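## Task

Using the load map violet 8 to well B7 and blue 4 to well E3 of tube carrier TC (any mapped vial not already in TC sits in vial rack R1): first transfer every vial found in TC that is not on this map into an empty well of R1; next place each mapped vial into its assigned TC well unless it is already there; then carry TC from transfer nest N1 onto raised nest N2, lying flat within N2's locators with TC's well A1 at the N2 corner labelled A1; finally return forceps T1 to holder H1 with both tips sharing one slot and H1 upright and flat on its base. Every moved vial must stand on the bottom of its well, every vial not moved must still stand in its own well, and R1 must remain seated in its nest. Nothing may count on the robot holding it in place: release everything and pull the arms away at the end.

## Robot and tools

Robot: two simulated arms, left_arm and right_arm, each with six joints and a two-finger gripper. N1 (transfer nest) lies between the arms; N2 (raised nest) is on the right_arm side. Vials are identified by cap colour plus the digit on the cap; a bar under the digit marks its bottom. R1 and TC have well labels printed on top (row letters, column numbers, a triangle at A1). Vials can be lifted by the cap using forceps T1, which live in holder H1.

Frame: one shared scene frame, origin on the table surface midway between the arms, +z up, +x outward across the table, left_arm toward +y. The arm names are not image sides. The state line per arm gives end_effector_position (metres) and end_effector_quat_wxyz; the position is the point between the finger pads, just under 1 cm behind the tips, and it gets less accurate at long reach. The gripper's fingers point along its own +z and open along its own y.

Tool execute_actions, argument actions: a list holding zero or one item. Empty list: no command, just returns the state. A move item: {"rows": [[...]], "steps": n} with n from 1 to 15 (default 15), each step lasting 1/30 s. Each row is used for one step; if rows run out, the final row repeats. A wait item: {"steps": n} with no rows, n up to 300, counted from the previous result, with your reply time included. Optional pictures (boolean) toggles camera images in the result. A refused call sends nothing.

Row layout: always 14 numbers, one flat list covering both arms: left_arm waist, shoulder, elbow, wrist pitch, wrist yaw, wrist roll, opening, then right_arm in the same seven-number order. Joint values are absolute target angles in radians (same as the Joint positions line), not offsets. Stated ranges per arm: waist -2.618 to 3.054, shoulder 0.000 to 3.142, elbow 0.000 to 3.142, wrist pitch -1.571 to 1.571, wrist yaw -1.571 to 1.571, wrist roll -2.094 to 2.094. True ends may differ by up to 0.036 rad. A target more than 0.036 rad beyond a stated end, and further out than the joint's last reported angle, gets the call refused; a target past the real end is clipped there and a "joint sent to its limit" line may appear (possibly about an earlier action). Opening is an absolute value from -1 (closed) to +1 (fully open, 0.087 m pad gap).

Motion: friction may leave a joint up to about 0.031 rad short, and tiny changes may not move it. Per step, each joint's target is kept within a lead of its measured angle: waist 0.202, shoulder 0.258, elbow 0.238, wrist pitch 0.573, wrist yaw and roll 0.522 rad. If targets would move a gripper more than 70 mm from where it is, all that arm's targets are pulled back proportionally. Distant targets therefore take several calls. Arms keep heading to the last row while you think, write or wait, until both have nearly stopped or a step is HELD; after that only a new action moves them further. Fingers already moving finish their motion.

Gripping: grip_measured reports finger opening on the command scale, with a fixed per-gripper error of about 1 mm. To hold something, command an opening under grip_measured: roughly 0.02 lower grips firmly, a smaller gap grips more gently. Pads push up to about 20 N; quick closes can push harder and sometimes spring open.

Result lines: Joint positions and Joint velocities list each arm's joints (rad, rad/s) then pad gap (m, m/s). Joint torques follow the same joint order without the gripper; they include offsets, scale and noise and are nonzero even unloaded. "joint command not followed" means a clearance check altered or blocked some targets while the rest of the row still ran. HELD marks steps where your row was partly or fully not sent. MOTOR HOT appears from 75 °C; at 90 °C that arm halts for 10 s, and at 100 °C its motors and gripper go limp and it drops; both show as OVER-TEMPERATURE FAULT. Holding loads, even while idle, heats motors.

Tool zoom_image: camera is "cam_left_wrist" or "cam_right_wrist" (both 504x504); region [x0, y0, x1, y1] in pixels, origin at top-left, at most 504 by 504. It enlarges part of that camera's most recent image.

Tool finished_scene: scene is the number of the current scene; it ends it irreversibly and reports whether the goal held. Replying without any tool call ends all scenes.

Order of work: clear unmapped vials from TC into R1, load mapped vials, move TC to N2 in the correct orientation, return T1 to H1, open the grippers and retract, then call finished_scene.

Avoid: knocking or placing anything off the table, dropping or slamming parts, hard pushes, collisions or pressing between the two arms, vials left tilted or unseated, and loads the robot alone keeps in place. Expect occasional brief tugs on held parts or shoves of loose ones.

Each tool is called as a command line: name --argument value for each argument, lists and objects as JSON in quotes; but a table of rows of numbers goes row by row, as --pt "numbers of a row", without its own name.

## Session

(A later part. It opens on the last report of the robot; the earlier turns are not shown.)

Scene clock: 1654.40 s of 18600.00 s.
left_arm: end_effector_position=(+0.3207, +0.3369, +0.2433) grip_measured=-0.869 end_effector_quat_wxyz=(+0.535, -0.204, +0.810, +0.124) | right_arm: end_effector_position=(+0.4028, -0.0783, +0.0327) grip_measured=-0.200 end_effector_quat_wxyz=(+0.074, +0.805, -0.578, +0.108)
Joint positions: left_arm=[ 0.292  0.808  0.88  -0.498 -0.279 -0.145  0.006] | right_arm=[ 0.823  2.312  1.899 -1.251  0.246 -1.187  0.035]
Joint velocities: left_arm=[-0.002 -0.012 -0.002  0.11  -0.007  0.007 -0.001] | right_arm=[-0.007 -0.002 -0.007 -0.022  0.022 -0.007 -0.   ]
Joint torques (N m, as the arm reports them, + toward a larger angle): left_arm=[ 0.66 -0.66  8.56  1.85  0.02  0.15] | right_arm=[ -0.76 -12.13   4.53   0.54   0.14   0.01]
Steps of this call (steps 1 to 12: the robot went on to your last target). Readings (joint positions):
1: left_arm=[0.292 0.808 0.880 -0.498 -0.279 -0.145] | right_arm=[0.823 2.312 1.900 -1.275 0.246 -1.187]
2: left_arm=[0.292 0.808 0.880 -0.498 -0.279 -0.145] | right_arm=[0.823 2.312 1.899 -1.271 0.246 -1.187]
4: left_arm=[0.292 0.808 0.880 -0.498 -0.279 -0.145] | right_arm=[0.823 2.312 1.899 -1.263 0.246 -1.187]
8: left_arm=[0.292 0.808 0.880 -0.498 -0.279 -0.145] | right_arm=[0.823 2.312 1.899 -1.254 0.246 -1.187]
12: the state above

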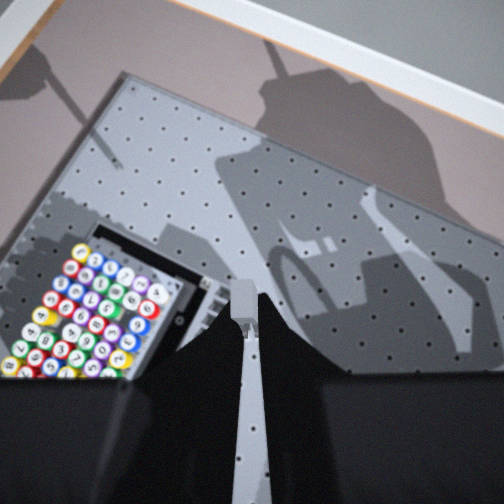

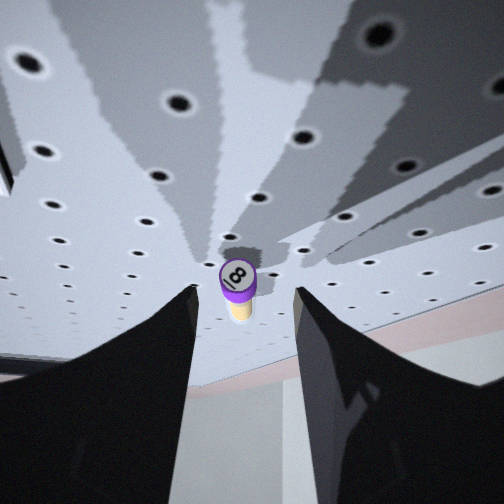

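execute_actions --actions '[]'

Scene clock: 1683.93 s of 18600.00 s.
left_arm: end_effector_position=(+0.3207, +0.3369, +0.2433) grip_measured=-0.869 end_effector_quat_wxyz=(+0.535, -0.204, +0.810, +0.124) | right_arm: end_effector_position=(+0.4031, -0.0780, +0.0326) grip_measured=-0.200 end_effector_quat_wxyz=(+0.074, +0.805, -0.578, +0.108)
Joint positions: left_arm=[ 0.292  0.808  0.88  -0.498 -0.279 -0.145  0.006] | right_arm=[ 0.823  2.312  1.899 -1.25   0.246 -1.187  0.035]
Joint velocities: left_arm=[-0.012 -0.007 -0.002  0.051  0.007  0.007 -0.   ] | right_arm=[-0.012  0.012  0.002 -0.007 -0.022 -0.066 -0.001]
Joint torques (N m, as the arm reports them, + toward a larger angle): left_arm=[ 0.66 -0.66  8.56  1.85  0.02  0.14] | right_arm=[ -0.76 -12.07   4.49   0.55   0.13   0.01]
Steps of this call (steps 1 to 30: the robot went on to your last target; steps 31 to 90: nothing new was sent; then 26.53 s passed at rest). Readings (joint positions):
1: left_arm=[0.292 0.808 0.880 -0.498 -0.279 -0.145] | right_arm=[0.823 2.312 1.899 -1.251 0.246 -1.187]
2: left_arm=[0.292 0.808 0.880 -0.498 -0.279 -0.145] | right_arm=[0.823 2.312 1.899 -1.251 0.246 -1.187]
4: left_arm=[0.292 0.808 0.880 -0.498 -0.279 -0.145] | right_arm=[0.823 2.312 1.899 -1.250 0.246 -1.187]
8: left_arm=[0.292 0.808 0.880 -0.498 -0.279 -0.145] | right_arm=[0.823 2.312 1.899 -1.250 0.246 -1.187]
90: the state above
All arms were judged still, so your last target was given up. Only a new action makes them travel on or press farther. Fingers that are still opening or closing keep moving.

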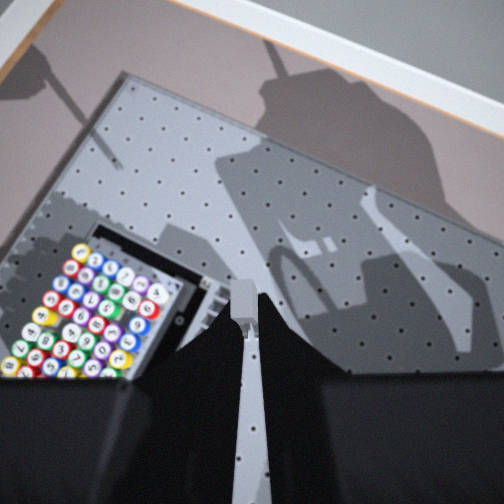

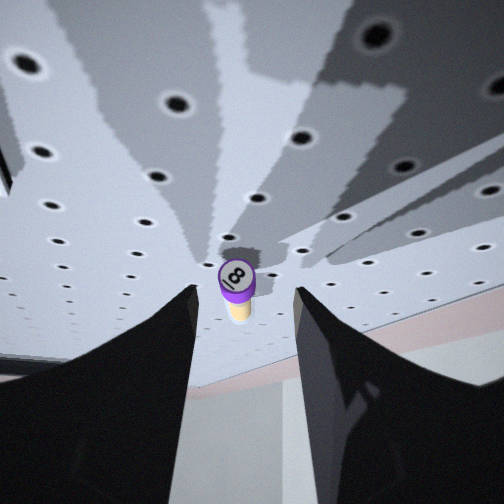

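execute_actions --actions '[{"rows":[[0.3,0.8,0.9,-0.5,-0.28,-0.147,-0.87,0.812,2.297,1.85,-1.2,0.252,-1.196,-0.2]],"steps":15}]'

Scene clock: 1687.37 s of 18600.00 s.
left_arm: end_effector_position=(+0.3207, +0.3369, +0.2433) grip_measured=-0.869 end_effector_quat_wxyz=(+0.535, -0.204, +0.810, +0.124) | right_arm: end_effector_position=(+0.4012, -0.0796, +0.0255) grip_measured=-0.200 end_effector_quat_wxyz=(+0.074, +0.805, -0.578, +0.108)
Joint positions: left_arm=[ 0.292  0.808  0.88  -0.498 -0.279 -0.145  0.006] | right_arm=[ 0.823  2.309  1.866 -1.221  0.246 -1.187  0.035]
Joint velocities: left_arm=[-0.027 -0.012 -0.002  0.022 -0.037  0.081  0.001] | right_arm=[-0.012 -0.017 -0.002 -0.037 -0.007  0.007  0.   ]
Joint torques (N m, as the arm reports them, + toward a larger angle): left_arm=[ 0.65 -0.66  8.55  1.85  0.02  0.14] | right_arm=[ -0.78 -11.65   4.34   0.54   0.13   0.01]
Steps of this call (steps 1 to 88: nothing new was sent; steps 89 to 103: all 15 steps of this action). Readings (joint positions):
89: left_arm=[0.292 0.808 0.880 -0.498 -0.279 -0.145] | right_arm=[0.823 2.311 1.893 -1.243 0.246 -1.187]
90: left_arm=[0.292 0.808 0.880 -0.498 -0.279 -0.145] | right_arm=[0.823 2.309 1.884 -1.237 0.246 -1.187]
92: left_arm=[0.292 0.808 0.880 -0.498 -0.279 -0.145] | right_arm=[0.823 2.309 1.871 -1.231 0.246 -1.187]
96: left_arm=[0.292 0.808 0.880 -0.498 -0.279 -0.145] | right_arm=[0.823 2.309 1.866 -1.226 0.246 -1.187]
103: the state above

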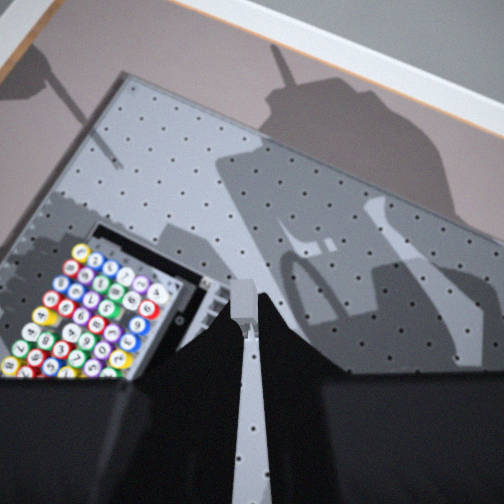

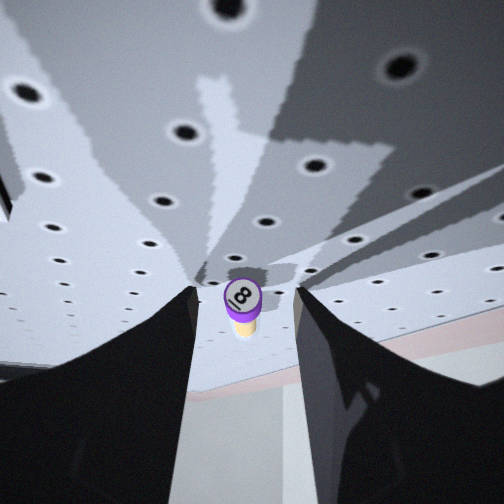

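execute_actions --actions '[{"rows":[[0.3,0.8,0.9,-0.5,-0.28,-0.147,-0.87,0.812,2.297,1.835,-1.19,0.252,-1.196,-0.2]],"steps":15}]'

Scene clock: 1692.90 s of 18600.00 s.
left_arm: end_effector_position=(+0.3207, +0.3369, +0.2433) grip_measured=-0.869 end_effector_quat_wxyz=(+0.535, -0.204, +0.810, +0.124) | right_arm: end_effector_position=(+0.4015, -0.0800, +0.0243) grip_measured=-0.200 end_effector_quat_wxyz=(+0.074, +0.805, -0.578, +0.109)
Joint positions: left_arm=[ 0.292  0.808  0.88  -0.498 -0.279 -0.145  0.006] | right_arm=[ 0.823  2.309  1.859 -1.213  0.249 -1.187  0.035]
Joint velocities: left_arm=[-0.002  0.012  0.012  0.007  0.066  0.066 -0.   ] | right_arm=[ 0.002 -0.002 -0.007 -0.022  0.007  0.007  0.   ]
Joint torques (N m, as the arm reports them, + toward a larger angle): left_arm=[ 0.66 -0.66  8.56  1.85  0.02  0.15] | right_arm=[ -0.79 -11.6    3.64   0.59   0.1    0.01]
Steps of this call (steps 1 to 15: the robot went on to your last target; steps 16 to 90: nothing new was sent; then 2.03 s passed at rest; steps 91 to 105: all 15 steps of this action). Readings (joint positions):
91: left_arm=[0.292 0.808 0.880 -0.498 -0.279 -0.145] | right_arm=[0.823 2.309 1.863 -1.217 0.246 -1.187]
92: left_arm=[0.292 0.808 0.880 -0.498 -0.279 -0.145] | right_arm=[0.823 2.309 1.860 -1.215 0.246 -1.187]
94: left_arm=[0.292 0.808 0.880 -0.498 -0.279 -0.145] | right_arm=[0.823 2.309 1.859 -1.213 0.248 -1.187]
98: left_arm=[0.292 0.808 0.880 -0.498 -0.279 -0.145] | right_arm=[0.823 2.309 1.859 -1.213 0.249 -1.187]
105: the state above

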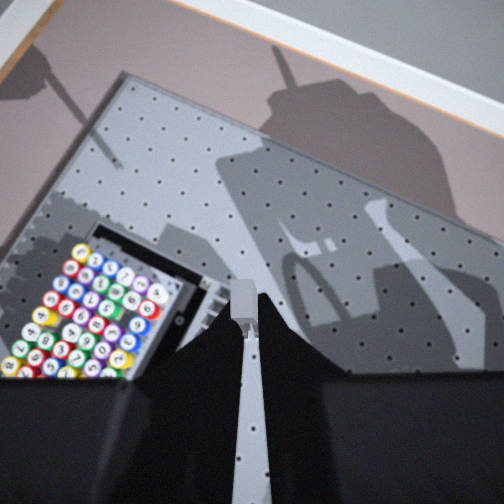

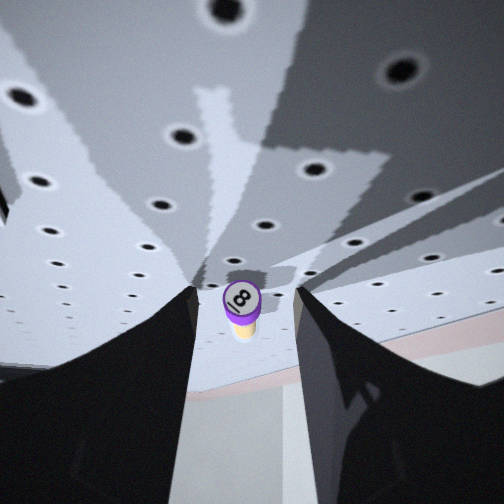

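Likely touching the board. Close gradually.

execute_actions --actions '[{"rows":[[0.3,0.8,0.9,-0.5,-0.28,-0.147,-0.87,0.812,2.297,1.855,-1.19,0.252,-1.196,-0.3],[0.3,0.8,0.9,-0.5,-0.28,-0.147,-0.87,0.812,2.297,1.855,-1.19,0.252,-1.196,-0.35],[0.3,0.8,0.9,-0.5,-0.28,-0.147,-0.87,0.812,2.297,1.855,-1.19,0.252,-1.196,-0.4],[0.3,0.8,0.9,-0.5,-0.28,-0.147,-0.87,0.812,2.297,1.855,-1.19,0.252,-1.196,-0.45],[0.3,0.8,0.9,-0.5,-0.28,-0.147,-0.87,0.812,2.297,1.855,-1.19,0.252,-1.196,-0.5],[0.3,0.8,0.9,-0.5,-0.28,-0.147,-0.87,0.812,2.297,1.855,-1.19,0.252,-1.196,-0.55],[0.3,0.8,0.9,-0.5,-0.28,-0.147,-0.87,0.812,2.297,1.855,-1.19,0.252,-1.196,-0.59],[0.3,0.8,0.9,-0.5,-0.28,-0.147,-0.87,0.812,2.297,1.855,-1.19,0.252,-1.196,-0.63],[0.3,0.8,0.9,-0.5,-0.28,-0.147,-0.87,0.812,2.297,1.855,-1.19,0.252,-1.196,-0.66],[0.3,0.8,0.9,-0.5,-0.28,-0.147,-0.87,0.812,2.297,1.855,-1.19,0.252,-1.196,-0.69],[0.3,0.8,0.9,-0.5,-0.28,-0.147,-0.87,0.812,2.297,1.855,-1.19,0.252,-1.196,-0.71],[0.3,0.8,0.9,-0.5,-0.28,-0.147,-0.87,0.812,2.297,1.855,-1.19,0.252,-1.196,-0.73],[0.3,0.8,0.9,-0.5,-0.28,-0.147,-0.87,0.812,2.297,1.855,-1.19,0.252,-1.196,-0.74]],"steps":15}]'

execute_actions --actions '[{"steps":15}]'

Scene clock: 1710.13 s of 18600.00 s.
left_arm: end_effector_position=(+0.3207, +0.3369, +0.2433) grip_measured=-0.869 end_effector_quat_wxyz=(+0.535, -0.204, +0.810, +0.124) | right_arm: end_effector_position=(+0.4029, -0.0792, +0.0242) grip_measured=-0.718 end_effector_quat_wxyz=(+0.071, +0.805, -0.578, +0.111)
Joint positions: left_arm=[ 0.292  0.808  0.88  -0.498 -0.279 -0.145  0.006] | right_arm=[ 0.823  2.309  1.859 -1.206  0.251 -1.187  0.012]
Joint velocities: left_arm=[-0.002 -0.002 -0.002  0.007  0.081 -0.037  0.001] | right_arm=[-0.017 -0.002 -0.007  0.037  0.022  0.022  0.001]
Joint torques (N m, as the arm reports them, + toward a larger angle): left_arm=[ 0.66 -0.66  8.55  1.85  0.02  0.15] | right_arm=[ -0.77 -11.66   5.27   0.52   0.08   0.01]
Steps of this call (steps 1 to 15: the robot went on to your last target; steps 16 to 90: nothing new was sent; then 13.73 s passed at rest; steps 91 to 105: all 15 steps of this action). Readings (joint positions):
91: left_arm=[0.292 0.808 0.880 -0.498 -0.279 -0.145] | right_arm=[0.823 2.309 1.859 -1.212 0.249 -1.187]
92: left_arm=[0.292 0.808 0.880 -0.498 -0.279 -0.145] | right_arm=[0.823 2.309 1.859 -1.210 0.250 -1.187]
94: left_arm=[0.292 0.808 0.880 -0.498 -0.279 -0.145] | right_arm=[0.823 2.309 1.859 -1.208 0.251 -1.187]
98: left_arm=[0.292 0.808 0.880 -0.498 -0.279 -0.145] | right_arm=[0.823 2.309 1.859 -1.206 0.251 -1.187]
105: the state above

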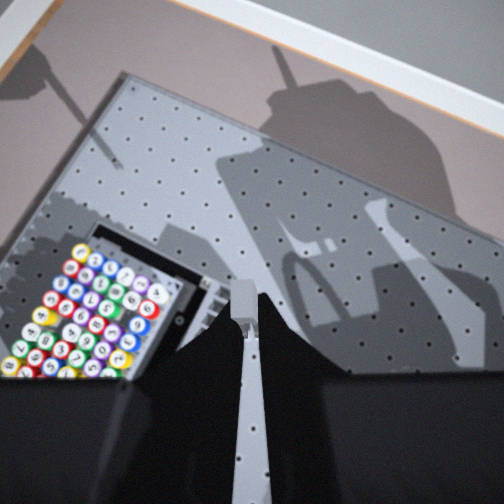

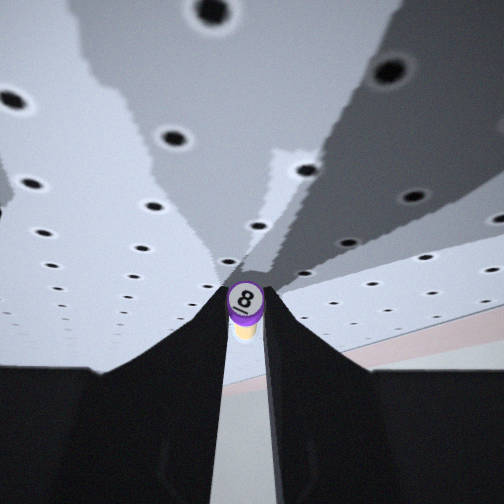

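Scene clock: 1710.63 s of 18600.00 s.
left_arm: end_effector_position=(+0.3207, +0.3369, +0.2433) grip_measured=-0.869 end_effector_quat_wxyz=(+0.535, -0.204, +0.810, +0.124) | right_arm: end_effector_position=(+0.4029, -0.0792, +0.0242) grip_measured=-0.718 end_effector_quat_wxyz=(+0.071, +0.805, -0.578, +0.111)
Joint positions: left_arm=[ 0.292  0.808  0.88  -0.498 -0.279 -0.145  0.006] | right_arm=[ 0.823  2.309  1.859 -1.206  0.251 -1.187  0.012]
Joint velocities: left_arm=[-0.022 -0.017 -0.022  0.081 -0.022  0.037 -0.   ] | right_arm=[-0.027 -0.017  0.002 -0.037  0.037  0.007 -0.001]
Joint torques (N m, as the arm reports them, + toward a larger angle): left_arm=[ 0.65 -0.66  8.57  1.85  0.02  0.14] | right_arm=[ -0.78 -11.66   5.26   0.52   0.08   0.01]
Steps of this call (steps 1 to 15: the robot went on to your last target). Readings (joint positions):
1: left_arm=[0.292 0.808 0.880 -0.498 -0.279 -0.145] | right_arm=[0.823 2.309 1.859 -1.206 0.251 -1.187]
2: left_arm=[0.292 0.808 0.880 -0.498 -0.279 -0.145] | right_arm=[0.823 2.309 1.859 -1.206 0.251 -1.187]
4: left_arm=[0.292 0.808 0.880 -0.498 -0.279 -0.145] | right_arm=[0.823 2.309 1.859 -1.206 0.251 -1.187]
8: left_arm=[0.292 0.808 0.880 -0.498 -0.279 -0.145] | right_arm=[0.823 2.309 1.859 -1.206 0.251 -1.187]
15: the state above
All arms were judged still, so your last target was given up. Only a new action makes them travel on or press farther. Fingers that are still opening or closing keep moving.

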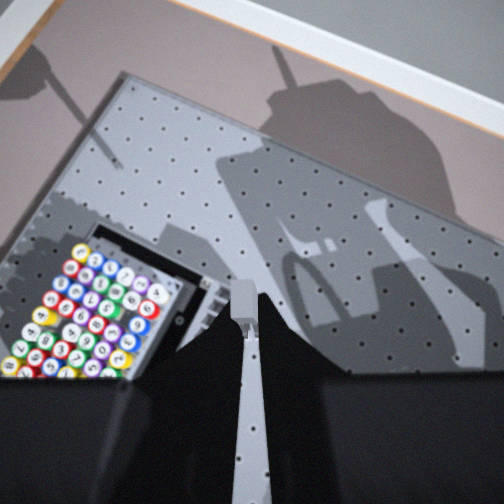

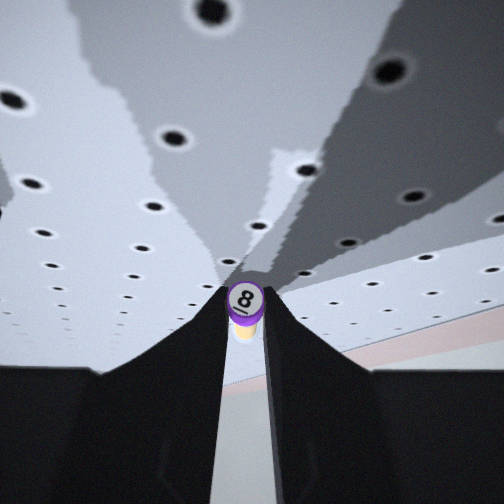

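execute_actions --actions '[{"rows":[[0.3,0.8,0.9,-0.5,-0.28,-0.147,-0.87,0.812,2.27,1.86,-1.2,0.252,-1.196,-0.74],[0.3,0.8,0.9,-0.5,-0.28,-0.147,-0.87,0.812,2.25,1.86,-1.2,0.252,-1.196,-0.74],[0.3,0.8,0.9,-0.5,-0.28,-0.147,-0.87,0.812,2.23,1.86,-1.2,0.252,-1.196,-0.74],[0.3,0.8,0.9,-0.5,-0.28,-0.147,-0.87,0.812,2.2,1.86,-1.2,0.252,-1.196,-0.74],[0.3,0.8,0.9,-0.5,-0.28,-0.147,-0.87,0.812,2.17,1.86,-1.2,0.252,-1.196,-0.74],[0.3,0.8,0.9,-0.5,-0.28,-0.147,-0.87,0.812,2.14,1.86,-1.2,0.252,-1.196,-0.74],[0.3,0.8,0.9,-0.5,-0.28,-0.147,-0.87,0.812,2.11,1.86,-1.2,0.252,-1.196,-0.74],[0.3,0.8,0.9,-0.5,-0.28,-0.147,-0.87,0.812,2.08,1.86,-1.2,0.252,-1.196,-0.74],[0.3,0.8,0.9,-0.5,-0.28,-0.147,-0.87,0.812,2.05,1.86,-1.2,0.252,-1.196,-0.74]],"steps":15}]'

execute_actions --actions '[{"rows":[[0.3,0.8,0.9,-0.5,-0.28,-0.147,-0.87,0.83,2.02,1.84,-1.17,0.24,-1.15,-0.74],[0.3,0.8,0.9,-0.5,-0.28,-0.147,-0.87,0.84,1.99,1.815,-1.14,0.23,-1.1,-0.74],[0.3,0.8,0.9,-0.5,-0.28,-0.147,-0.87,0.85,1.96,1.79,-1.11,0.22,-1.05,-0.74],[0.3,0.8,0.9,-0.5,-0.28,-0.147,-0.87,0.86,1.93,1.765,-1.08,0.21,-1.0,-0.74],[0.3,0.8,0.9,-0.5,-0.28,-0.147,-0.87,0.87,1.9,1.74,-1.05,0.2,-0.95,-0.74],[0.3,0.8,0.9,-0.5,-0.28,-0.147,-0.87,0.88,1.87,1.715,-1.02,0.19,-0.9,-0.74],[0.3,0.8,0.9,-0.5,-0.28,-0.147,-0.87,0.89,1.84,1.69,-0.99,0.18,-0.85,-0.74],[0.3,0.8,0.9,-0.5,-0.28,-0.147,-0.87,0.9,1.81,1.665,-0.96,0.17,-0.8,-0.74],[0.3,0.8,0.9,-0.5,-0.28,-0.147,-0.87,0.91,1.78,1.64,-0.93,0.16,-0.75,-0.74],[0.3,0.8,0.9,-0.5,-0.28,-0.147,-0.87,0.92,1.75,1.615,-0.9,0.15,-0.7,-0.74],[0.3,0.8,0.9,-0.5,-0.28,-0.147,-0.87,0.93,1.72,1.59,-0.87,0.14,-0.65,-0.74],[0.3,0.8,0.9,-0.5,-0.28,-0.147,-0.87,0.94,1.69,1.565,-0.84,0.13,-0.6,-0.74],[0.3,0.8,0.9,-0.5,-0.28,-0.147,-0.87,0.95,1.66,1.54,-0.82,0.12,-0.55,-0.74],[0.3,0.8,0.9,-0.5,-0.28,-0.147,-0.87,0.96,1.63,1.52,-0.81,0.11,-0.5,-0.74],[0.3,0.8,0.9,-0.5,-0.28,-0.147,-0.87,0.97,1.6,1.5,-0.8,0.1,-0.45,-0.74]],"steps":15}]'

Scene clock: 1751.37 s of 18600.00 s.
left_arm: end_effector_position=(+0.3207, +0.3369, +0.2433) grip_measured=-0.869 end_effector_quat_wxyz=(+0.535, -0.204, +0.810, +0.124) | right_arm: end_effector_position=(+0.4103, -0.0730, +0.1336) grip_measured=-0.718 end_effector_quat_wxyz=(-0.062, +0.792, -0.590, +0.144)
Joint positions: left_arm=[ 0.292  0.808  0.88  -0.498 -0.279 -0.145  0.006] | right_arm=[ 0.823  2.032  1.859 -1.206  0.251 -1.188  0.012]
Joint velocities: left_arm=[-0.017 -0.017 -0.007 -0.007  0.022 -0.051 -0.   ] | right_arm=[-0.012  0.081  0.007 -0.022  0.037 -0.037  0.001]
Joint torques (N m, as the arm reports them, + toward a larger angle): left_arm=[ 0.65 -0.65  8.55  1.85  0.02  0.14] | right_arm=[-0.79 -8.45  6.23  1.02  0.07  0.04]
Steps of this call (steps 1 to 90: nothing new was sent; then 37.23 s passed at rest; steps 91 to 105: all 15 steps of this action). Readings (joint positions):
91: left_arm=[0.292 0.808 0.880 -0.498 -0.279 -0.145] | right_arm=[0.823 2.307 1.859 -1.206 0.251 -1.187]
92: left_arm=[0.292 0.808 0.880 -0.498 -0.279 -0.145] | right_arm=[0.823 2.303 1.859 -1.206 0.251 -1.188]
94: left_arm=[0.292 0.808 0.880 -0.498 -0.279 -0.145] | right_arm=[0.823 2.280 1.859 -1.206 0.251 -1.188]
98: left_arm=[0.292 0.808 0.880 -0.498 -0.279 -0.145] | right_arm=[0.823 2.169 1.859 -1.206 0.251 -1.188]
105: the state above

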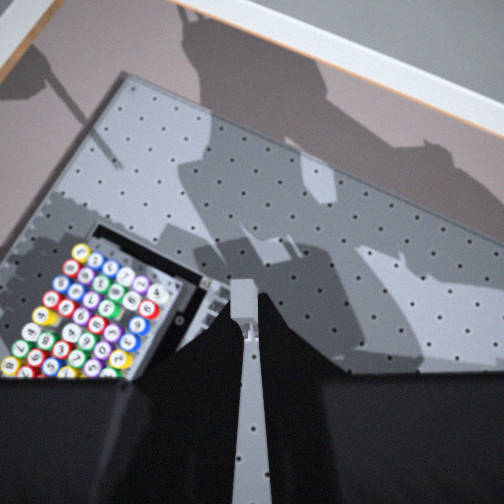

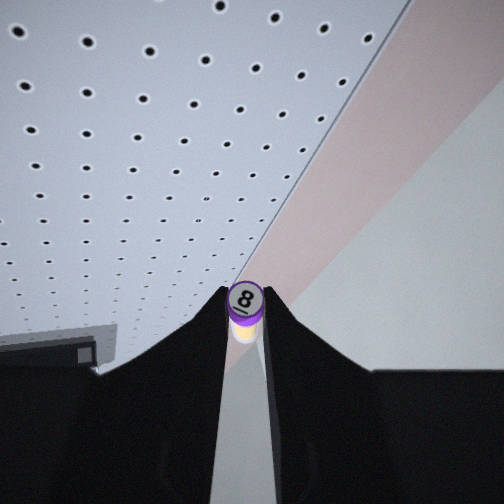

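Scene clock: 1751.87 s of 18600.00 s.
left_arm: end_effector_position=(+0.3207, +0.3369, +0.2433) grip_measured=-0.869 end_effector_quat_wxyz=(+0.535, -0.204, +0.810, +0.124) | right_arm: end_effector_position=(+0.3446, -0.0266, +0.1858) grip_measured=-0.717 end_effector_quat_wxyz=(-0.279, +0.631, -0.722, +0.050)
Joint positions: left_arm=[ 0.292  0.808  0.88  -0.498 -0.279 -0.145  0.006] | right_arm=[ 0.945  1.66   1.553 -0.906  0.149 -0.66   0.012]
Joint velocities: left_arm=[ 0.002  0.002  0.017  0.11  -0.022 -0.037 -0.001] | right_arm=[ 0.242 -0.842 -0.618  0.623 -0.33   1.414  0.001]
Joint torques (N m, as the arm reports them, + toward a larger angle): left_arm=[ 0.66 -0.66  8.56  1.85  0.02  0.15] | right_arm=[ 0.82 -7.72  5.47  1.96 -0.06  0.16]
Steps of this call (steps 1 to 15: all 15 steps of this action). Readings (joint positions):
1: left_arm=[0.292 0.808 0.880 -0.498 -0.279 -0.145] | right_arm=[0.823 2.033 1.858 -1.205 0.251 -1.183]
2: left_arm=[0.292 0.808 0.880 -0.498 -0.279 -0.145] | right_arm=[0.823 2.030 1.848 -1.196 0.249 -1.170]
4: left_arm=[0.292 0.808 0.880 -0.498 -0.279 -0.145] | right_arm=[0.828 2.003 1.810 -1.166 0.243 -1.123]
8: left_arm=[0.292 0.808 0.880 -0.498 -0.279 -0.145] | right_arm=[0.865 1.892 1.712 -1.086 0.217 -0.980]
15: the state above

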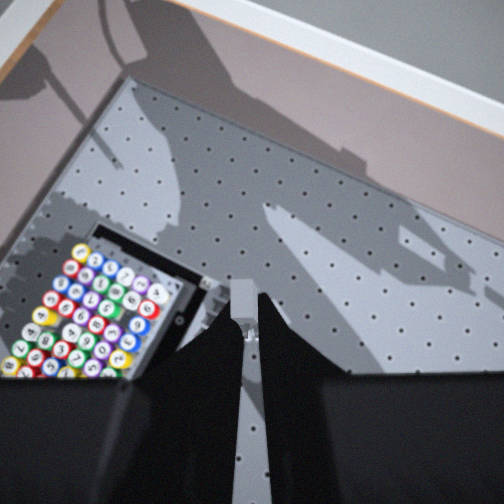

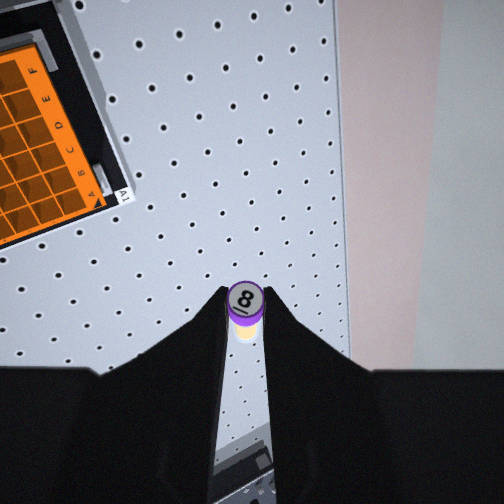

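execute_actions --actions '[{"rows":[[0.3,0.8,0.9,-0.5,-0.28,-0.147,-0.87,0.98,1.58,1.46,-0.76,0.09,-0.42,-0.74],[0.3,0.8,0.9,-0.5,-0.28,-0.147,-0.87,0.99,1.55,1.41,-0.71,0.08,-0.39,-0.74],[0.3,0.8,0.9,-0.5,-0.28,-0.147,-0.87,1.0,1.53,1.37,-0.67,0.07,-0.36,-0.74],[0.3,0.8,0.9,-0.5,-0.28,-0.147,-0.87,1.01,1.51,1.33,-0.63,0.06,-0.33,-0.74],[0.3,0.8,0.9,-0.5,-0.28,-0.147,-0.87,1.02,1.48,1.28,-0.58,0.05,-0.3,-0.74],[0.3,0.8,0.9,-0.5,-0.28,-0.147,-0.87,1.03,1.46,1.24,-0.54,0.04,-0.27,-0.74],[0.3,0.8,0.9,-0.5,-0.28,-0.147,-0.87,1.04,1.44,1.2,-0.5,0.03,-0.24,-0.74],[0.3,0.8,0.9,-0.5,-0.28,-0.147,-0.87,1.05,1.41,1.15,-0.45,0.02,-0.21,-0.74],[0.3,0.8,0.9,-0.5,-0.28,-0.147,-0.87,1.06,1.39,1.11,-0.41,0.01,-0.18,-0.74],[0.3,0.8,0.9,-0.5,-0.28,-0.147,-0.87,1.07,1.37,1.07,-0.37,0.0,-0.15,-0.74],[0.3,0.8,0.9,-0.5,-0.28,-0.147,-0.87,1.08,1.34,1.02,-0.32,-0.01,-0.12,-0.74],[0.3,0.8,0.9,-0.5,-0.28,-0.147,-0.87,1.09,1.32,0.98,-0.28,-0.01,-0.09,-0.74],[0.3,0.8,0.9,-0.5,-0.28,-0.147,-0.87,1.1,1.3,0.94,-0.24,-0.01,-0.06,-0.74],[0.3,0.8,0.9,-0.5,-0.28,-0.147,-0.87,1.11,1.28,0.9,-0.2,-0.01,-0.03,-0.74],[0.3,0.8,0.9,-0.5,-0.28,-0.147,-0.87,1.12,1.26,0.86,-0.16,-0.01,0.01,-0.74]],"steps":15}]' --pictures false

execute_actions --actions '[{"rows":[[0.3,0.8,0.9,-0.5,-0.28,-0.147,-0.87,1.124,1.235,0.815,-0.12,-0.01,0.01,-0.74],[0.3,0.8,0.9,-0.5,-0.28,-0.147,-0.87,1.124,1.21,0.77,-0.075,-0.01,0.01,-0.74],[0.3,0.8,0.9,-0.5,-0.28,-0.147,-0.87,1.124,1.19,0.725,-0.03,-0.01,0.01,-0.74],[0.3,0.8,0.9,-0.5,-0.28,-0.147,-0.87,1.124,1.165,0.68,0.01,-0.01,0.01,-0.74],[0.3,0.8,0.9,-0.5,-0.28,-0.147,-0.87,1.124,1.14,0.635,0.055,-0.01,0.01,-0.74],[0.3,0.8,0.9,-0.5,-0.28,-0.147,-0.87,1.124,1.12,0.59,0.1,-0.01,0.01,-0.74],[0.3,0.8,0.9,-0.5,-0.28,-0.147,-0.87,1.124,1.095,0.545,0.14,-0.01,0.01,-0.74],[0.3,0.8,0.9,-0.5,-0.28,-0.147,-0.87,1.124,1.07,0.5,0.185,-0.01,0.01,-0.74],[0.3,0.8,0.9,-0.5,-0.28,-0.147,-0.87,1.124,1.05,0.455,0.23,-0.01,0.01,-0.74],[0.3,0.8,0.9,-0.5,-0.28,-0.147,-0.87,1.124,1.025,0.41,0.27,-0.01,0.01,-0.74],[0.3,0.8,0.9,-0.5,-0.28,-0.147,-0.87,1.124,1.0,0.365,0.315,-0.01,0.01,-0.74],[0.3,0.8,0.9,-0.5,-0.28,-0.147,-0.87,1.124,0.98,0.32,0.36,-0.01,0.01,-0.74],[0.3,0.8,0.9,-0.5,-0.28,-0.147,-0.87,1.124,0.955,0.275,0.4,-0.01,0.01,-0.74],[0.3,0.8,0.9,-0.5,-0.28,-0.147,-0.87,1.124,0.93,0.235,0.435,-0.01,0.01,-0.74],[0.3,0.8,0.9,-0.5,-0.28,-0.147,-0.87,1.124,0.91,0.2,0.457,-0.01,0.01,-0.74]],"steps":15}]' --pictures false

execute_actions --actions '[{"steps":20}]'

Scene clock: 1787.03 s of 18600.00 s.
left_arm: end_effector_position=(+0.3207, +0.3369, +0.2433) grip_measured=-0.869 end_effector_quat_wxyz=(+0.535, -0.204, +0.810, +0.124) | right_arm: end_effector_position=(+0.2485, +0.0125, +0.1395) grip_measured=-0.718 end_effector_quat_wxyz=(+0.377, -0.473, +0.780, +0.161)
Joint positions: left_arm=[ 0.292  0.808  0.88  -0.498 -0.279 -0.145  0.006] | right_arm=[ 1.093  1.307  0.938 -0.357  0.014 -0.129  0.012]
Joint velocities: left_arm=[ 0.007  0.017 -0.012 -0.007 -0.051  0.007 -0.001] | right_arm=[ 0.281 -0.603 -1.14   1.165 -0.11   0.828  0.   ]
Joint torques (N m, as the arm reports them, + toward a larger angle): left_arm=[ 0.66 -0.66  8.56  1.85  0.02  0.15] | right_arm=[ 0.86 -5.18  6.34  2.46 -0.1   0.14]
Steps of this call (steps 1 to 30: the robot went on to your last target; steps 31 to 90: nothing new was sent; then 31.67 s passed at rest; steps 91 to 105: all 15 steps of this action). Readings (joint positions):
91: left_arm=[0.292 0.808 0.880 -0.498 -0.279 -0.145] | right_arm=[0.963 1.600 1.508 -0.820 0.108 -0.456]
92: left_arm=[0.292 0.808 0.880 -0.498 -0.279 -0.145] | right_arm=[0.964 1.591 1.485 -0.797 0.106 -0.446]
94: left_arm=[0.292 0.808 0.880 -0.498 -0.279 -0.145] | right_arm=[0.976 1.558 1.412 -0.749 0.098 -0.414]
98: left_arm=[0.292 0.808 0.880 -0.498 -0.279 -0.145] | right_arm=[1.021 1.471 1.234 -0.628 0.066 -0.324]
105: the state above

Scene clock: 1787.53 s of 18600.00 s.
left_arm: end_effector_position=(+0.3207, +0.3369, +0.2433) grip_measured=-0.869 end_effector_quat_wxyz=(+0.535, -0.204, +0.810, +0.124) | right_arm: end_effector_position=(+0.2106, -0.0176, +0.0955) grip_measured=-0.718 end_effector_quat_wxyz=(+0.498, -0.393, +0.725, +0.267)
Joint positions: left_arm=[ 0.292  0.808  0.88  -0.498 -0.279 -0.145  0.006] | right_arm=[ 1.114  0.952  0.286  0.298 -0.    -0.005  0.012]
Joint velocities: left_arm=[-0.002 -0.007 -0.012 -0.051 -0.037  0.051 -0.001] | right_arm=[ 0.002 -0.711 -1.077  1.209 -0.007 -0.066 -0.   ]
Joint torques (N m, as the arm reports them, + toward a larger angle): left_arm=[ 0.66 -0.65  8.56  1.85  0.02  0.14] | right_arm=[ 0.9  -1.55  5.19  2.22 -0.11  0.17]
Steps of this call (steps 1 to 15: all 15 steps of this action). Readings (joint positions):
1: left_arm=[0.292 0.808 0.880 -0.498 -0.279 -0.145] | right_arm=[1.102 1.286 0.897 -0.316 0.011 -0.103]
2: left_arm=[0.292 0.808 0.880 -0.498 -0.279 -0.145] | right_arm=[1.108 1.263 0.855 -0.273 0.007 -0.082]
4: left_arm=[0.292 0.808 0.880 -0.498 -0.279 -0.145] | right_arm=[1.113 1.217 0.767 -0.189 0.002 -0.053]
8: left_arm=[0.292 0.808 0.880 -0.498 -0.279 -0.145] | right_arm=[1.114 1.123 0.585 -0.022 0.000 -0.021]
15: the state above

Scene clock: 1788.20 s of 18600.00 s.
left_arm: end_effector_position=(+0.3207, +0.3369, +0.2433) grip_measured=-0.869 end_effector_quat_wxyz=(+0.535, -0.204, +0.810, +0.124) | right_arm: end_effector_position=(+0.2100, -0.0180, +0.1015) grip_measured=-0.718 end_effector_quat_wxyz=(+0.529, -0.379, +0.703, +0.286)
Joint positions: left_arm=[ 0.292  0.808  0.88  -0.498 -0.279 -0.145  0.006] | right_arm=[ 1.114  0.919  0.215  0.422 -0.001  0.     0.012]
Joint velocities: left_arm=[ 0.007  0.007  0.002  0.051 -0.007  0.022 -0.001] | right_arm=[-0.002  0.007 -0.012 -0.037 -0.066 -0.007  0.001]
Joint torques (N m, as the arm reports them, + toward a larger angle): left_arm=[ 0.65 -0.66  8.55  1.85  0.02  0.15] | right_arm=[ 0.89 -1.94  5.58  2.93 -0.1   0.15]
Steps of this call (steps 1 to 20: the robot went on to your last target). Readings (joint positions):
1: left_arm=[0.292 0.808 0.880 -0.498 -0.279 -0.145] | right_arm=[1.114 0.932 0.256 0.334 -0.000 -0.004]
2: left_arm=[0.292 0.808 0.880 -0.498 -0.279 -0.145] | right_arm=[1.114 0.922 0.238 0.358 -0.000 -0.003]
4: left_arm=[0.292 0.808 0.880 -0.498 -0.279 -0.145] | right_arm=[1.114 0.919 0.222 0.387 -0.000 -0.002]
8: left_arm=[0.292 0.808 0.880 -0.498 -0.279 -0.145] | right_arm=[1.114 0.919 0.215 0.407 -0.001 -0.001]
20: the state above

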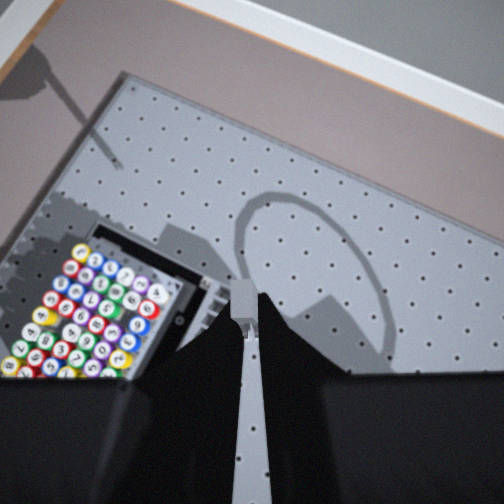

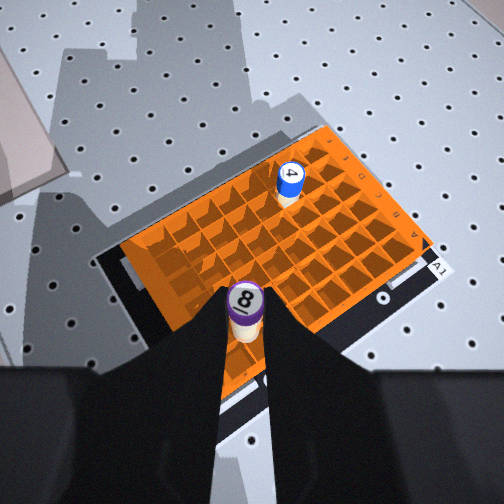

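zoom_image --camera "cam_right_wrist" --region '[110, 200, 330, 420]'

Region (110, 200, 330, 420) of cam_right_wrist's 504x504 image, scaled by 2.291, with more detail than that image has.

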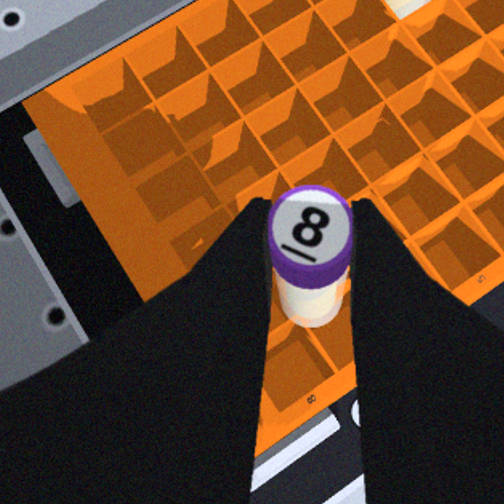

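execute_actions --actions '[{"rows":[[0.3,0.8,0.9,-0.5,-0.28,-0.147,-0.87,1.124,0.95,0.2,0.49,-0.01,0.01,-0.74],[0.3,0.8,0.9,-0.5,-0.28,-0.147,-0.87,1.124,0.96,0.2,0.52,-0.01,0.01,-0.74],[0.3,0.8,0.9,-0.5,-0.28,-0.147,-0.87,1.124,0.97,0.2,0.54,-0.01,0.01,-0.74],[0.3,0.8,0.9,-0.5,-0.28,-0.147,-0.87,1.124,0.98,0.2,0.56,-0.01,0.01,-0.74],[0.3,0.8,0.9,-0.5,-0.28,-0.147,-0.87,1.124,0.99,0.2,0.56,-0.01,0.01,-0.74],[0.3,0.8,0.9,-0.5,-0.28,-0.147,-0.87,1.124,1.0,0.2,0.56,-0.01,0.01,-0.74],[0.3,0.8,0.9,-0.5,-0.28,-0.147,-0.87,1.124,1.01,0.2,0.56,-0.01,0.01,-0.74],[0.3,0.8,0.9,-0.5,-0.28,-0.147,-0.87,1.124,1.02,0.2,0.56,-0.01,0.01,-0.74],[0.3,0.8,0.9,-0.5,-0.28,-0.147,-0.87,1.124,1.03,0.2,0.56,-0.01,0.01,-0.74]],"steps":15}]' --pictures false

execute_actions --actions '[{"steps":15}]'

zoom_image --camera "cam_right_wrist" --region '[110, 200, 330, 420]'

Scene clock: 1823.70 s of 18600.00 s.
left_arm: end_effector_position=(+0.3207, +0.3369, +0.2433) grip_measured=-0.869 end_effector_quat_wxyz=(+0.535, -0.204, +0.810, +0.124) | right_arm: end_effector_position=(+0.2156, -0.0094, +0.0965) grip_measured=-0.718 end_effector_quat_wxyz=(+0.532, -0.378, +0.701, +0.287)
Joint positions: left_arm=[ 0.292  0.808  0.88  -0.498 -0.279 -0.145  0.006] | right_arm=[ 1.114  1.018  0.215  0.53  -0.001  0.     0.012]
Joint velocities: left_arm=[ 0.002 -0.012  0.002  0.037  0.007 -0.007  0.   ] | right_arm=[-0.002  0.007 -0.012  0.037 -0.022 -0.037  0.   ]
Joint torques (N m, as the arm reports them, + toward a larger angle): left_arm=[ 0.65 -0.65  8.55  1.85  0.02  0.14] | right_arm=[ 0.89 -0.85  5.35  2.87 -0.1   0.15]
Steps of this call (steps 1 to 15: the robot went on to your last target; steps 16 to 90: nothing new was sent; then 32.00 s passed at rest; steps 91 to 105: all 15 steps of this action). Readings (joint positions):
91: left_arm=[0.292 0.808 0.880 -0.498 -0.279 -0.145] | right_arm=[1.114 0.922 0.215 0.429 -0.001 0.000]
92: left_arm=[0.292 0.808 0.880 -0.498 -0.279 -0.145] | right_arm=[1.114 0.930 0.215 0.440 -0.001 0.000]
94: left_arm=[0.292 0.808 0.880 -0.498 -0.279 -0.145] | right_arm=[1.114 0.952 0.215 0.467 -0.001 0.000]
98: left_arm=[0.292 0.808 0.880 -0.498 -0.279 -0.145] | right_arm=[1.114 0.993 0.215 0.504 -0.001 0.000]
105: the state above

Scene clock: 1824.20 s of 18600.00 s.
left_arm: end_effector_position=(+0.3207, +0.3369, +0.2433) grip_measured=-0.869 end_effector_quat_wxyz=(+0.535, -0.204, +0.810, +0.124) | right_arm: end_effector_position=(+0.2156, -0.0094, +0.0965) grip_measured=-0.718 end_effector_quat_wxyz=(+0.532, -0.378, +0.701, +0.287)
Joint positions: left_arm=[ 0.292  0.808  0.88  -0.498 -0.279 -0.145  0.006] | right_arm=[ 1.114  1.018  0.215  0.531 -0.001  0.     0.012]
Joint velocities: left_arm=[-0.027 -0.007  0.007 -0.007 -0.037 -0.022 -0.   ] | right_arm=[-0.017  0.017  0.007 -0.022  0.037  0.037 -0.   ]
Joint torques (N m, as the arm reports them, + toward a larger angle): left_arm=[ 0.65 -0.66  8.56  1.85  0.02  0.14] | right_arm=[ 0.88 -0.87  5.33  2.87 -0.1   0.15]
Steps of this call (steps 1 to 15: the robot went on to your last target). Readings (joint positions):
1: left_arm=[0.292 0.808 0.880 -0.498 -0.279 -0.145] | right_arm=[1.114 1.018 0.215 0.530 -0.001 0.000]
2: left_arm=[0.292 0.808 0.880 -0.498 -0.279 -0.145] | right_arm=[1.114 1.018 0.215 0.530 -0.001 0.000]
4: left_arm=[0.292 0.808 0.880 -0.498 -0.279 -0.145] | right_arm=[1.114 1.018 0.215 0.531 -0.001 0.000]
8: left_arm=[0.292 0.808 0.880 -0.498 -0.279 -0.145] | right_arm=[1.114 1.018 0.215 0.531 -0.001 0.000]
15: the state above
All arms were judged still, so your last target was given up. Only a new action makes them travel on or press farther. Fingers that are still opening or closing keep moving.

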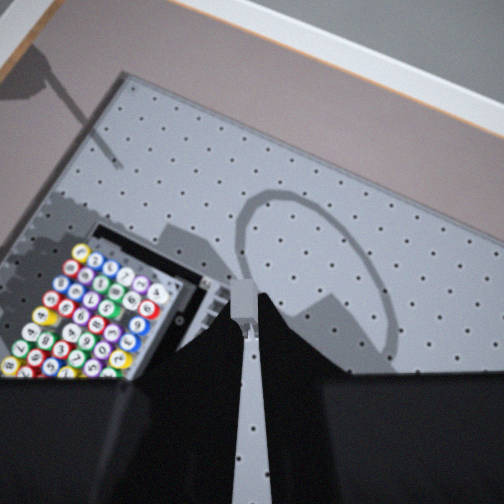

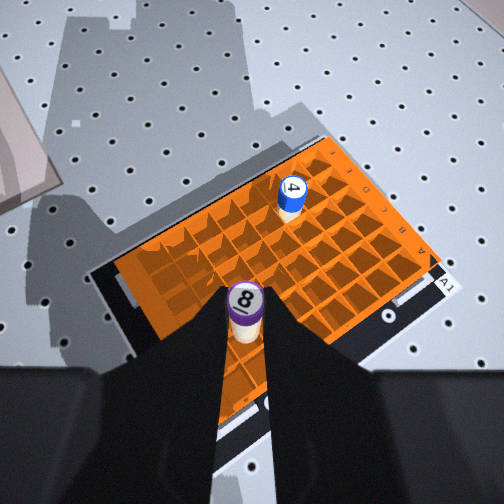

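Region (110, 200, 330, 420) of cam_right_wrist's 504x504 image, scaled by 2.291, with more detail than that image has.

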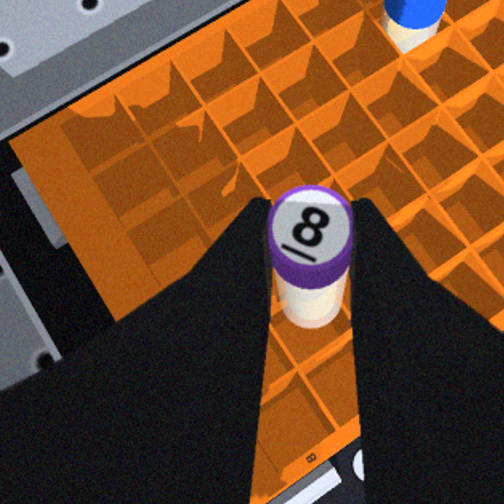

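execute_actions --actions '[{"rows":[[0.3,0.8,0.9,-0.5,-0.28,-0.147,-0.87,1.124,1.04,0.19,0.59,-0.01,0.01,-0.74],[0.3,0.8,0.9,-0.5,-0.28,-0.147,-0.87,1.124,1.05,0.18,0.61,-0.01,0.01,-0.74],[0.3,0.8,0.9,-0.5,-0.28,-0.147,-0.87,1.124,1.06,0.175,0.63,-0.01,0.01,-0.74],[0.3,0.8,0.9,-0.5,-0.28,-0.147,-0.87,1.124,1.07,0.172,0.64,-0.01,0.01,-0.74],[0.3,0.8,0.9,-0.5,-0.28,-0.147,-0.87,1.124,1.08,0.172,0.64,-0.01,0.01,-0.74],[0.3,0.8,0.9,-0.5,-0.28,-0.147,-0.87,1.124,1.085,0.172,0.64,-0.01,0.01,-0.74]],"steps":15}]'

zoom_image --camera "cam_right_wrist" --region '[110, 200, 330, 420]'

Scene clock: 1843.13 s of 18600.00 s.
left_arm: end_effector_position=(+0.3207, +0.3369, +0.2433) grip_measured=-0.869 end_effector_quat_wxyz=(+0.535, -0.204, +0.810, +0.124) | right_arm: end_effector_position=(+0.2183, -0.0053, +0.0961) grip_measured=-0.718 end_effector_quat_wxyz=(+0.543, -0.373, +0.692, +0.294)
Joint positions: left_arm=[ 0.292  0.808  0.88  -0.498 -0.279 -0.145  0.006] | right_arm=[ 1.114  1.068  0.196  0.633 -0.001  0.001  0.012]
Joint velocities: left_arm=[-0.017  0.007 -0.012  0.007  0.007  0.037 -0.   ] | right_arm=[ 0.002  0.002 -0.007  0.022  0.037 -0.022 -0.001]
Joint torques (N m, as the arm reports them, + toward a larger angle): left_arm=[ 0.65 -0.66  8.57  1.85  0.02  0.15] | right_arm=[ 0.88 -0.58  4.5   2.57 -0.1   0.15]
Steps of this call (steps 1 to 90: nothing new was sent; then 15.43 s passed at rest; steps 91 to 105: all 15 steps of this action). Readings (joint positions):
91: left_arm=[0.292 0.808 0.880 -0.498 -0.279 -0.145] | right_arm=[1.114 1.020 0.214 0.536 -0.001 0.000]
92: left_arm=[0.292 0.808 0.880 -0.498 -0.279 -0.145] | right_arm=[1.114 1.025 0.211 0.547 -0.001 0.000]
94: left_arm=[0.292 0.808 0.880 -0.498 -0.279 -0.145] | right_arm=[1.114 1.039 0.202 0.580 -0.001 0.001]
98: left_arm=[0.292 0.808 0.880 -0.498 -0.279 -0.145] | right_arm=[1.114 1.064 0.199 0.620 -0.001 0.001]
105: the state above

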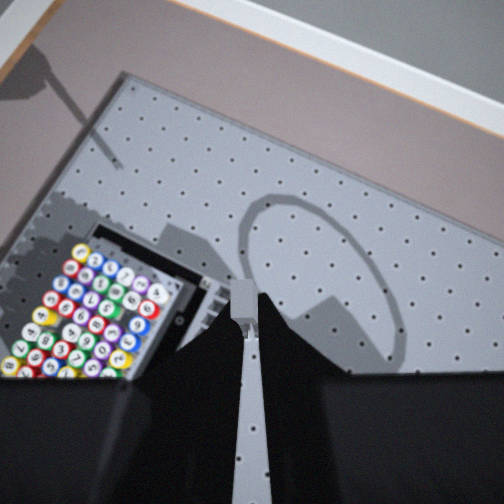

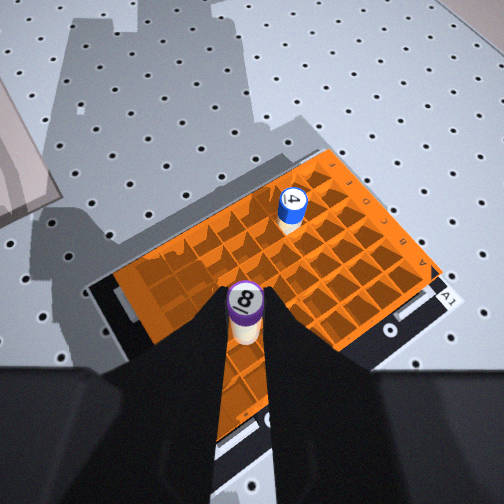

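Region (110, 200, 330, 420) of cam_right_wrist's 504x504 image, scaled by 2.291, with more detail than that image has.

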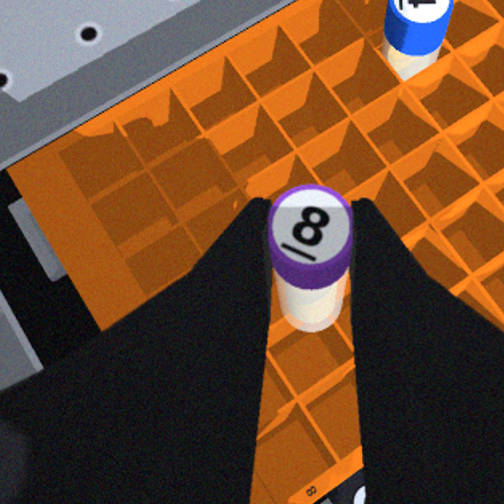

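execute_actions --actions '[{"rows":[[0.3,0.8,0.9,-0.5,-0.28,-0.147,-0.87,1.124,1.03,0.19,0.63,-0.01,0.01,-0.74],[0.3,0.8,0.9,-0.5,-0.28,-0.147,-0.87,1.124,1.03,0.19,0.63,-0.01,0.01,-0.74],[0.3,0.8,0.9,-0.5,-0.28,-0.147,-0.87,1.124,1.03,0.19,0.63,-0.01,0.01,-0.74],[0.3,0.8,0.9,-0.5,-0.28,-0.147,-0.87,1.124,1.03,0.19,0.62,-0.01,0.01,-0.74],[0.3,0.8,0.9,-0.5,-0.28,-0.147,-0.87,1.124,1.03,0.19,0.61,-0.01,0.01,-0.74],[0.3,0.8,0.9,-0.5,-0.28,-0.147,-0.87,1.124,1.03,0.19,0.6,-0.01,0.01,-0.74],[0.3,0.8,0.9,-0.5,-0.28,-0.147,-0.87,1.124,1.03,0.19,0.59,-0.01,0.01,-0.74],[0.3,0.8,0.9,-0.5,-0.28,-0.147,-0.87,1.124,1.03,0.19,0.58,-0.01,0.01,-0.74]],"steps":15}]'

zoom_image --camera "cam_right_wrist" --region '[110, 200, 330, 420]'

Scene clock: 1854.97 s of 18600.00 s.
left_arm: end_effector_position=(+0.3207, +0.3369, +0.2433) grip_measured=-0.869 end_effector_quat_wxyz=(+0.535, -0.204, +0.810, +0.124) | right_arm: end_effector_position=(+0.2168, -0.0076, +0.0963) grip_measured=-0.718 end_effector_quat_wxyz=(+0.541, -0.374, +0.694, +0.292)
Joint positions: left_arm=[ 0.292  0.808  0.88  -0.498 -0.279 -0.145  0.006] | right_arm=[ 1.114  1.044  0.195  0.602 -0.001  0.001  0.012]
Joint velocities: left_arm=[ 0.002 -0.002  0.007 -0.007  0.051  0.022  0.001] | right_arm=[ 0.007 -0.012  0.007 -0.007  0.022 -0.037 -0.   ]
Joint torques (N m, as the arm reports them, + toward a larger angle): left_arm=[ 0.65 -0.64  8.55  1.85  0.02  0.14] | right_arm=[ 0.89 -2.8   6.01  2.25 -0.1   0.15]
Steps of this call (steps 1 to 15: the robot went on to your last target; steps 16 to 90: nothing new was sent; then 8.33 s passed at rest; steps 91 to 105: all 15 steps of this action). Readings (joint positions):
91: left_arm=[0.292 0.808 0.880 -0.498 -0.279 -0.145] | right_arm=[1.114 1.064 0.195 0.633 -0.001 0.001]
92: left_arm=[0.292 0.808 0.880 -0.498 -0.279 -0.145] | right_arm=[1.114 1.057 0.195 0.630 -0.001 0.001]
94: left_arm=[0.292 0.808 0.880 -0.498 -0.279 -0.145] | right_arm=[1.114 1.047 0.195 0.630 -0.001 0.001]
98: left_arm=[0.292 0.808 0.880 -0.498 -0.279 -0.145] | right_arm=[1.114 1.044 0.195 0.614 -0.001 0.001]
105: the state above

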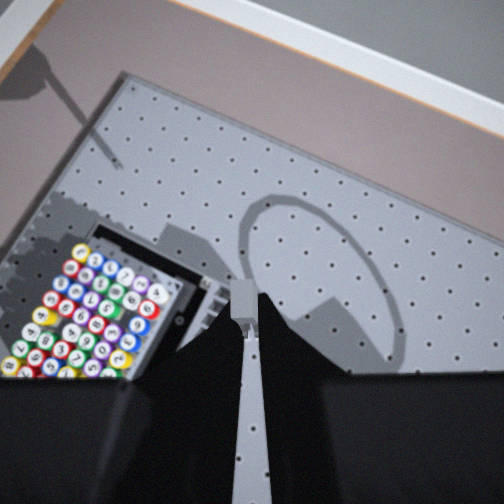

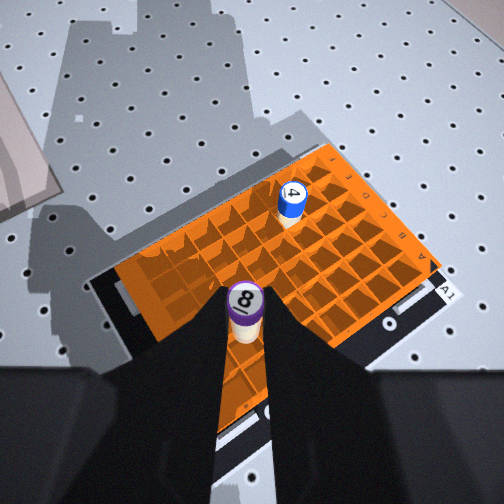

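Region (110, 200, 330, 420) of cam_right_wrist's 504x504 image, scaled by 2.291, with more detail than that image has.

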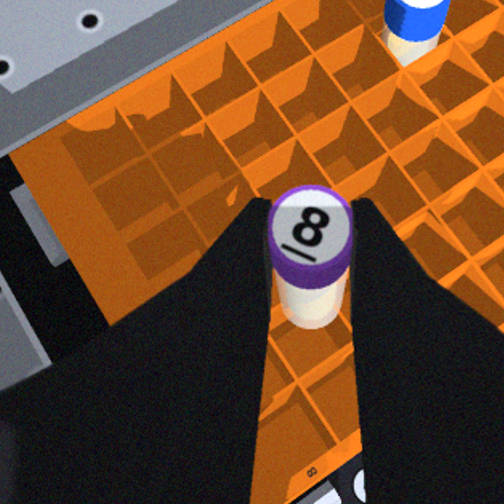

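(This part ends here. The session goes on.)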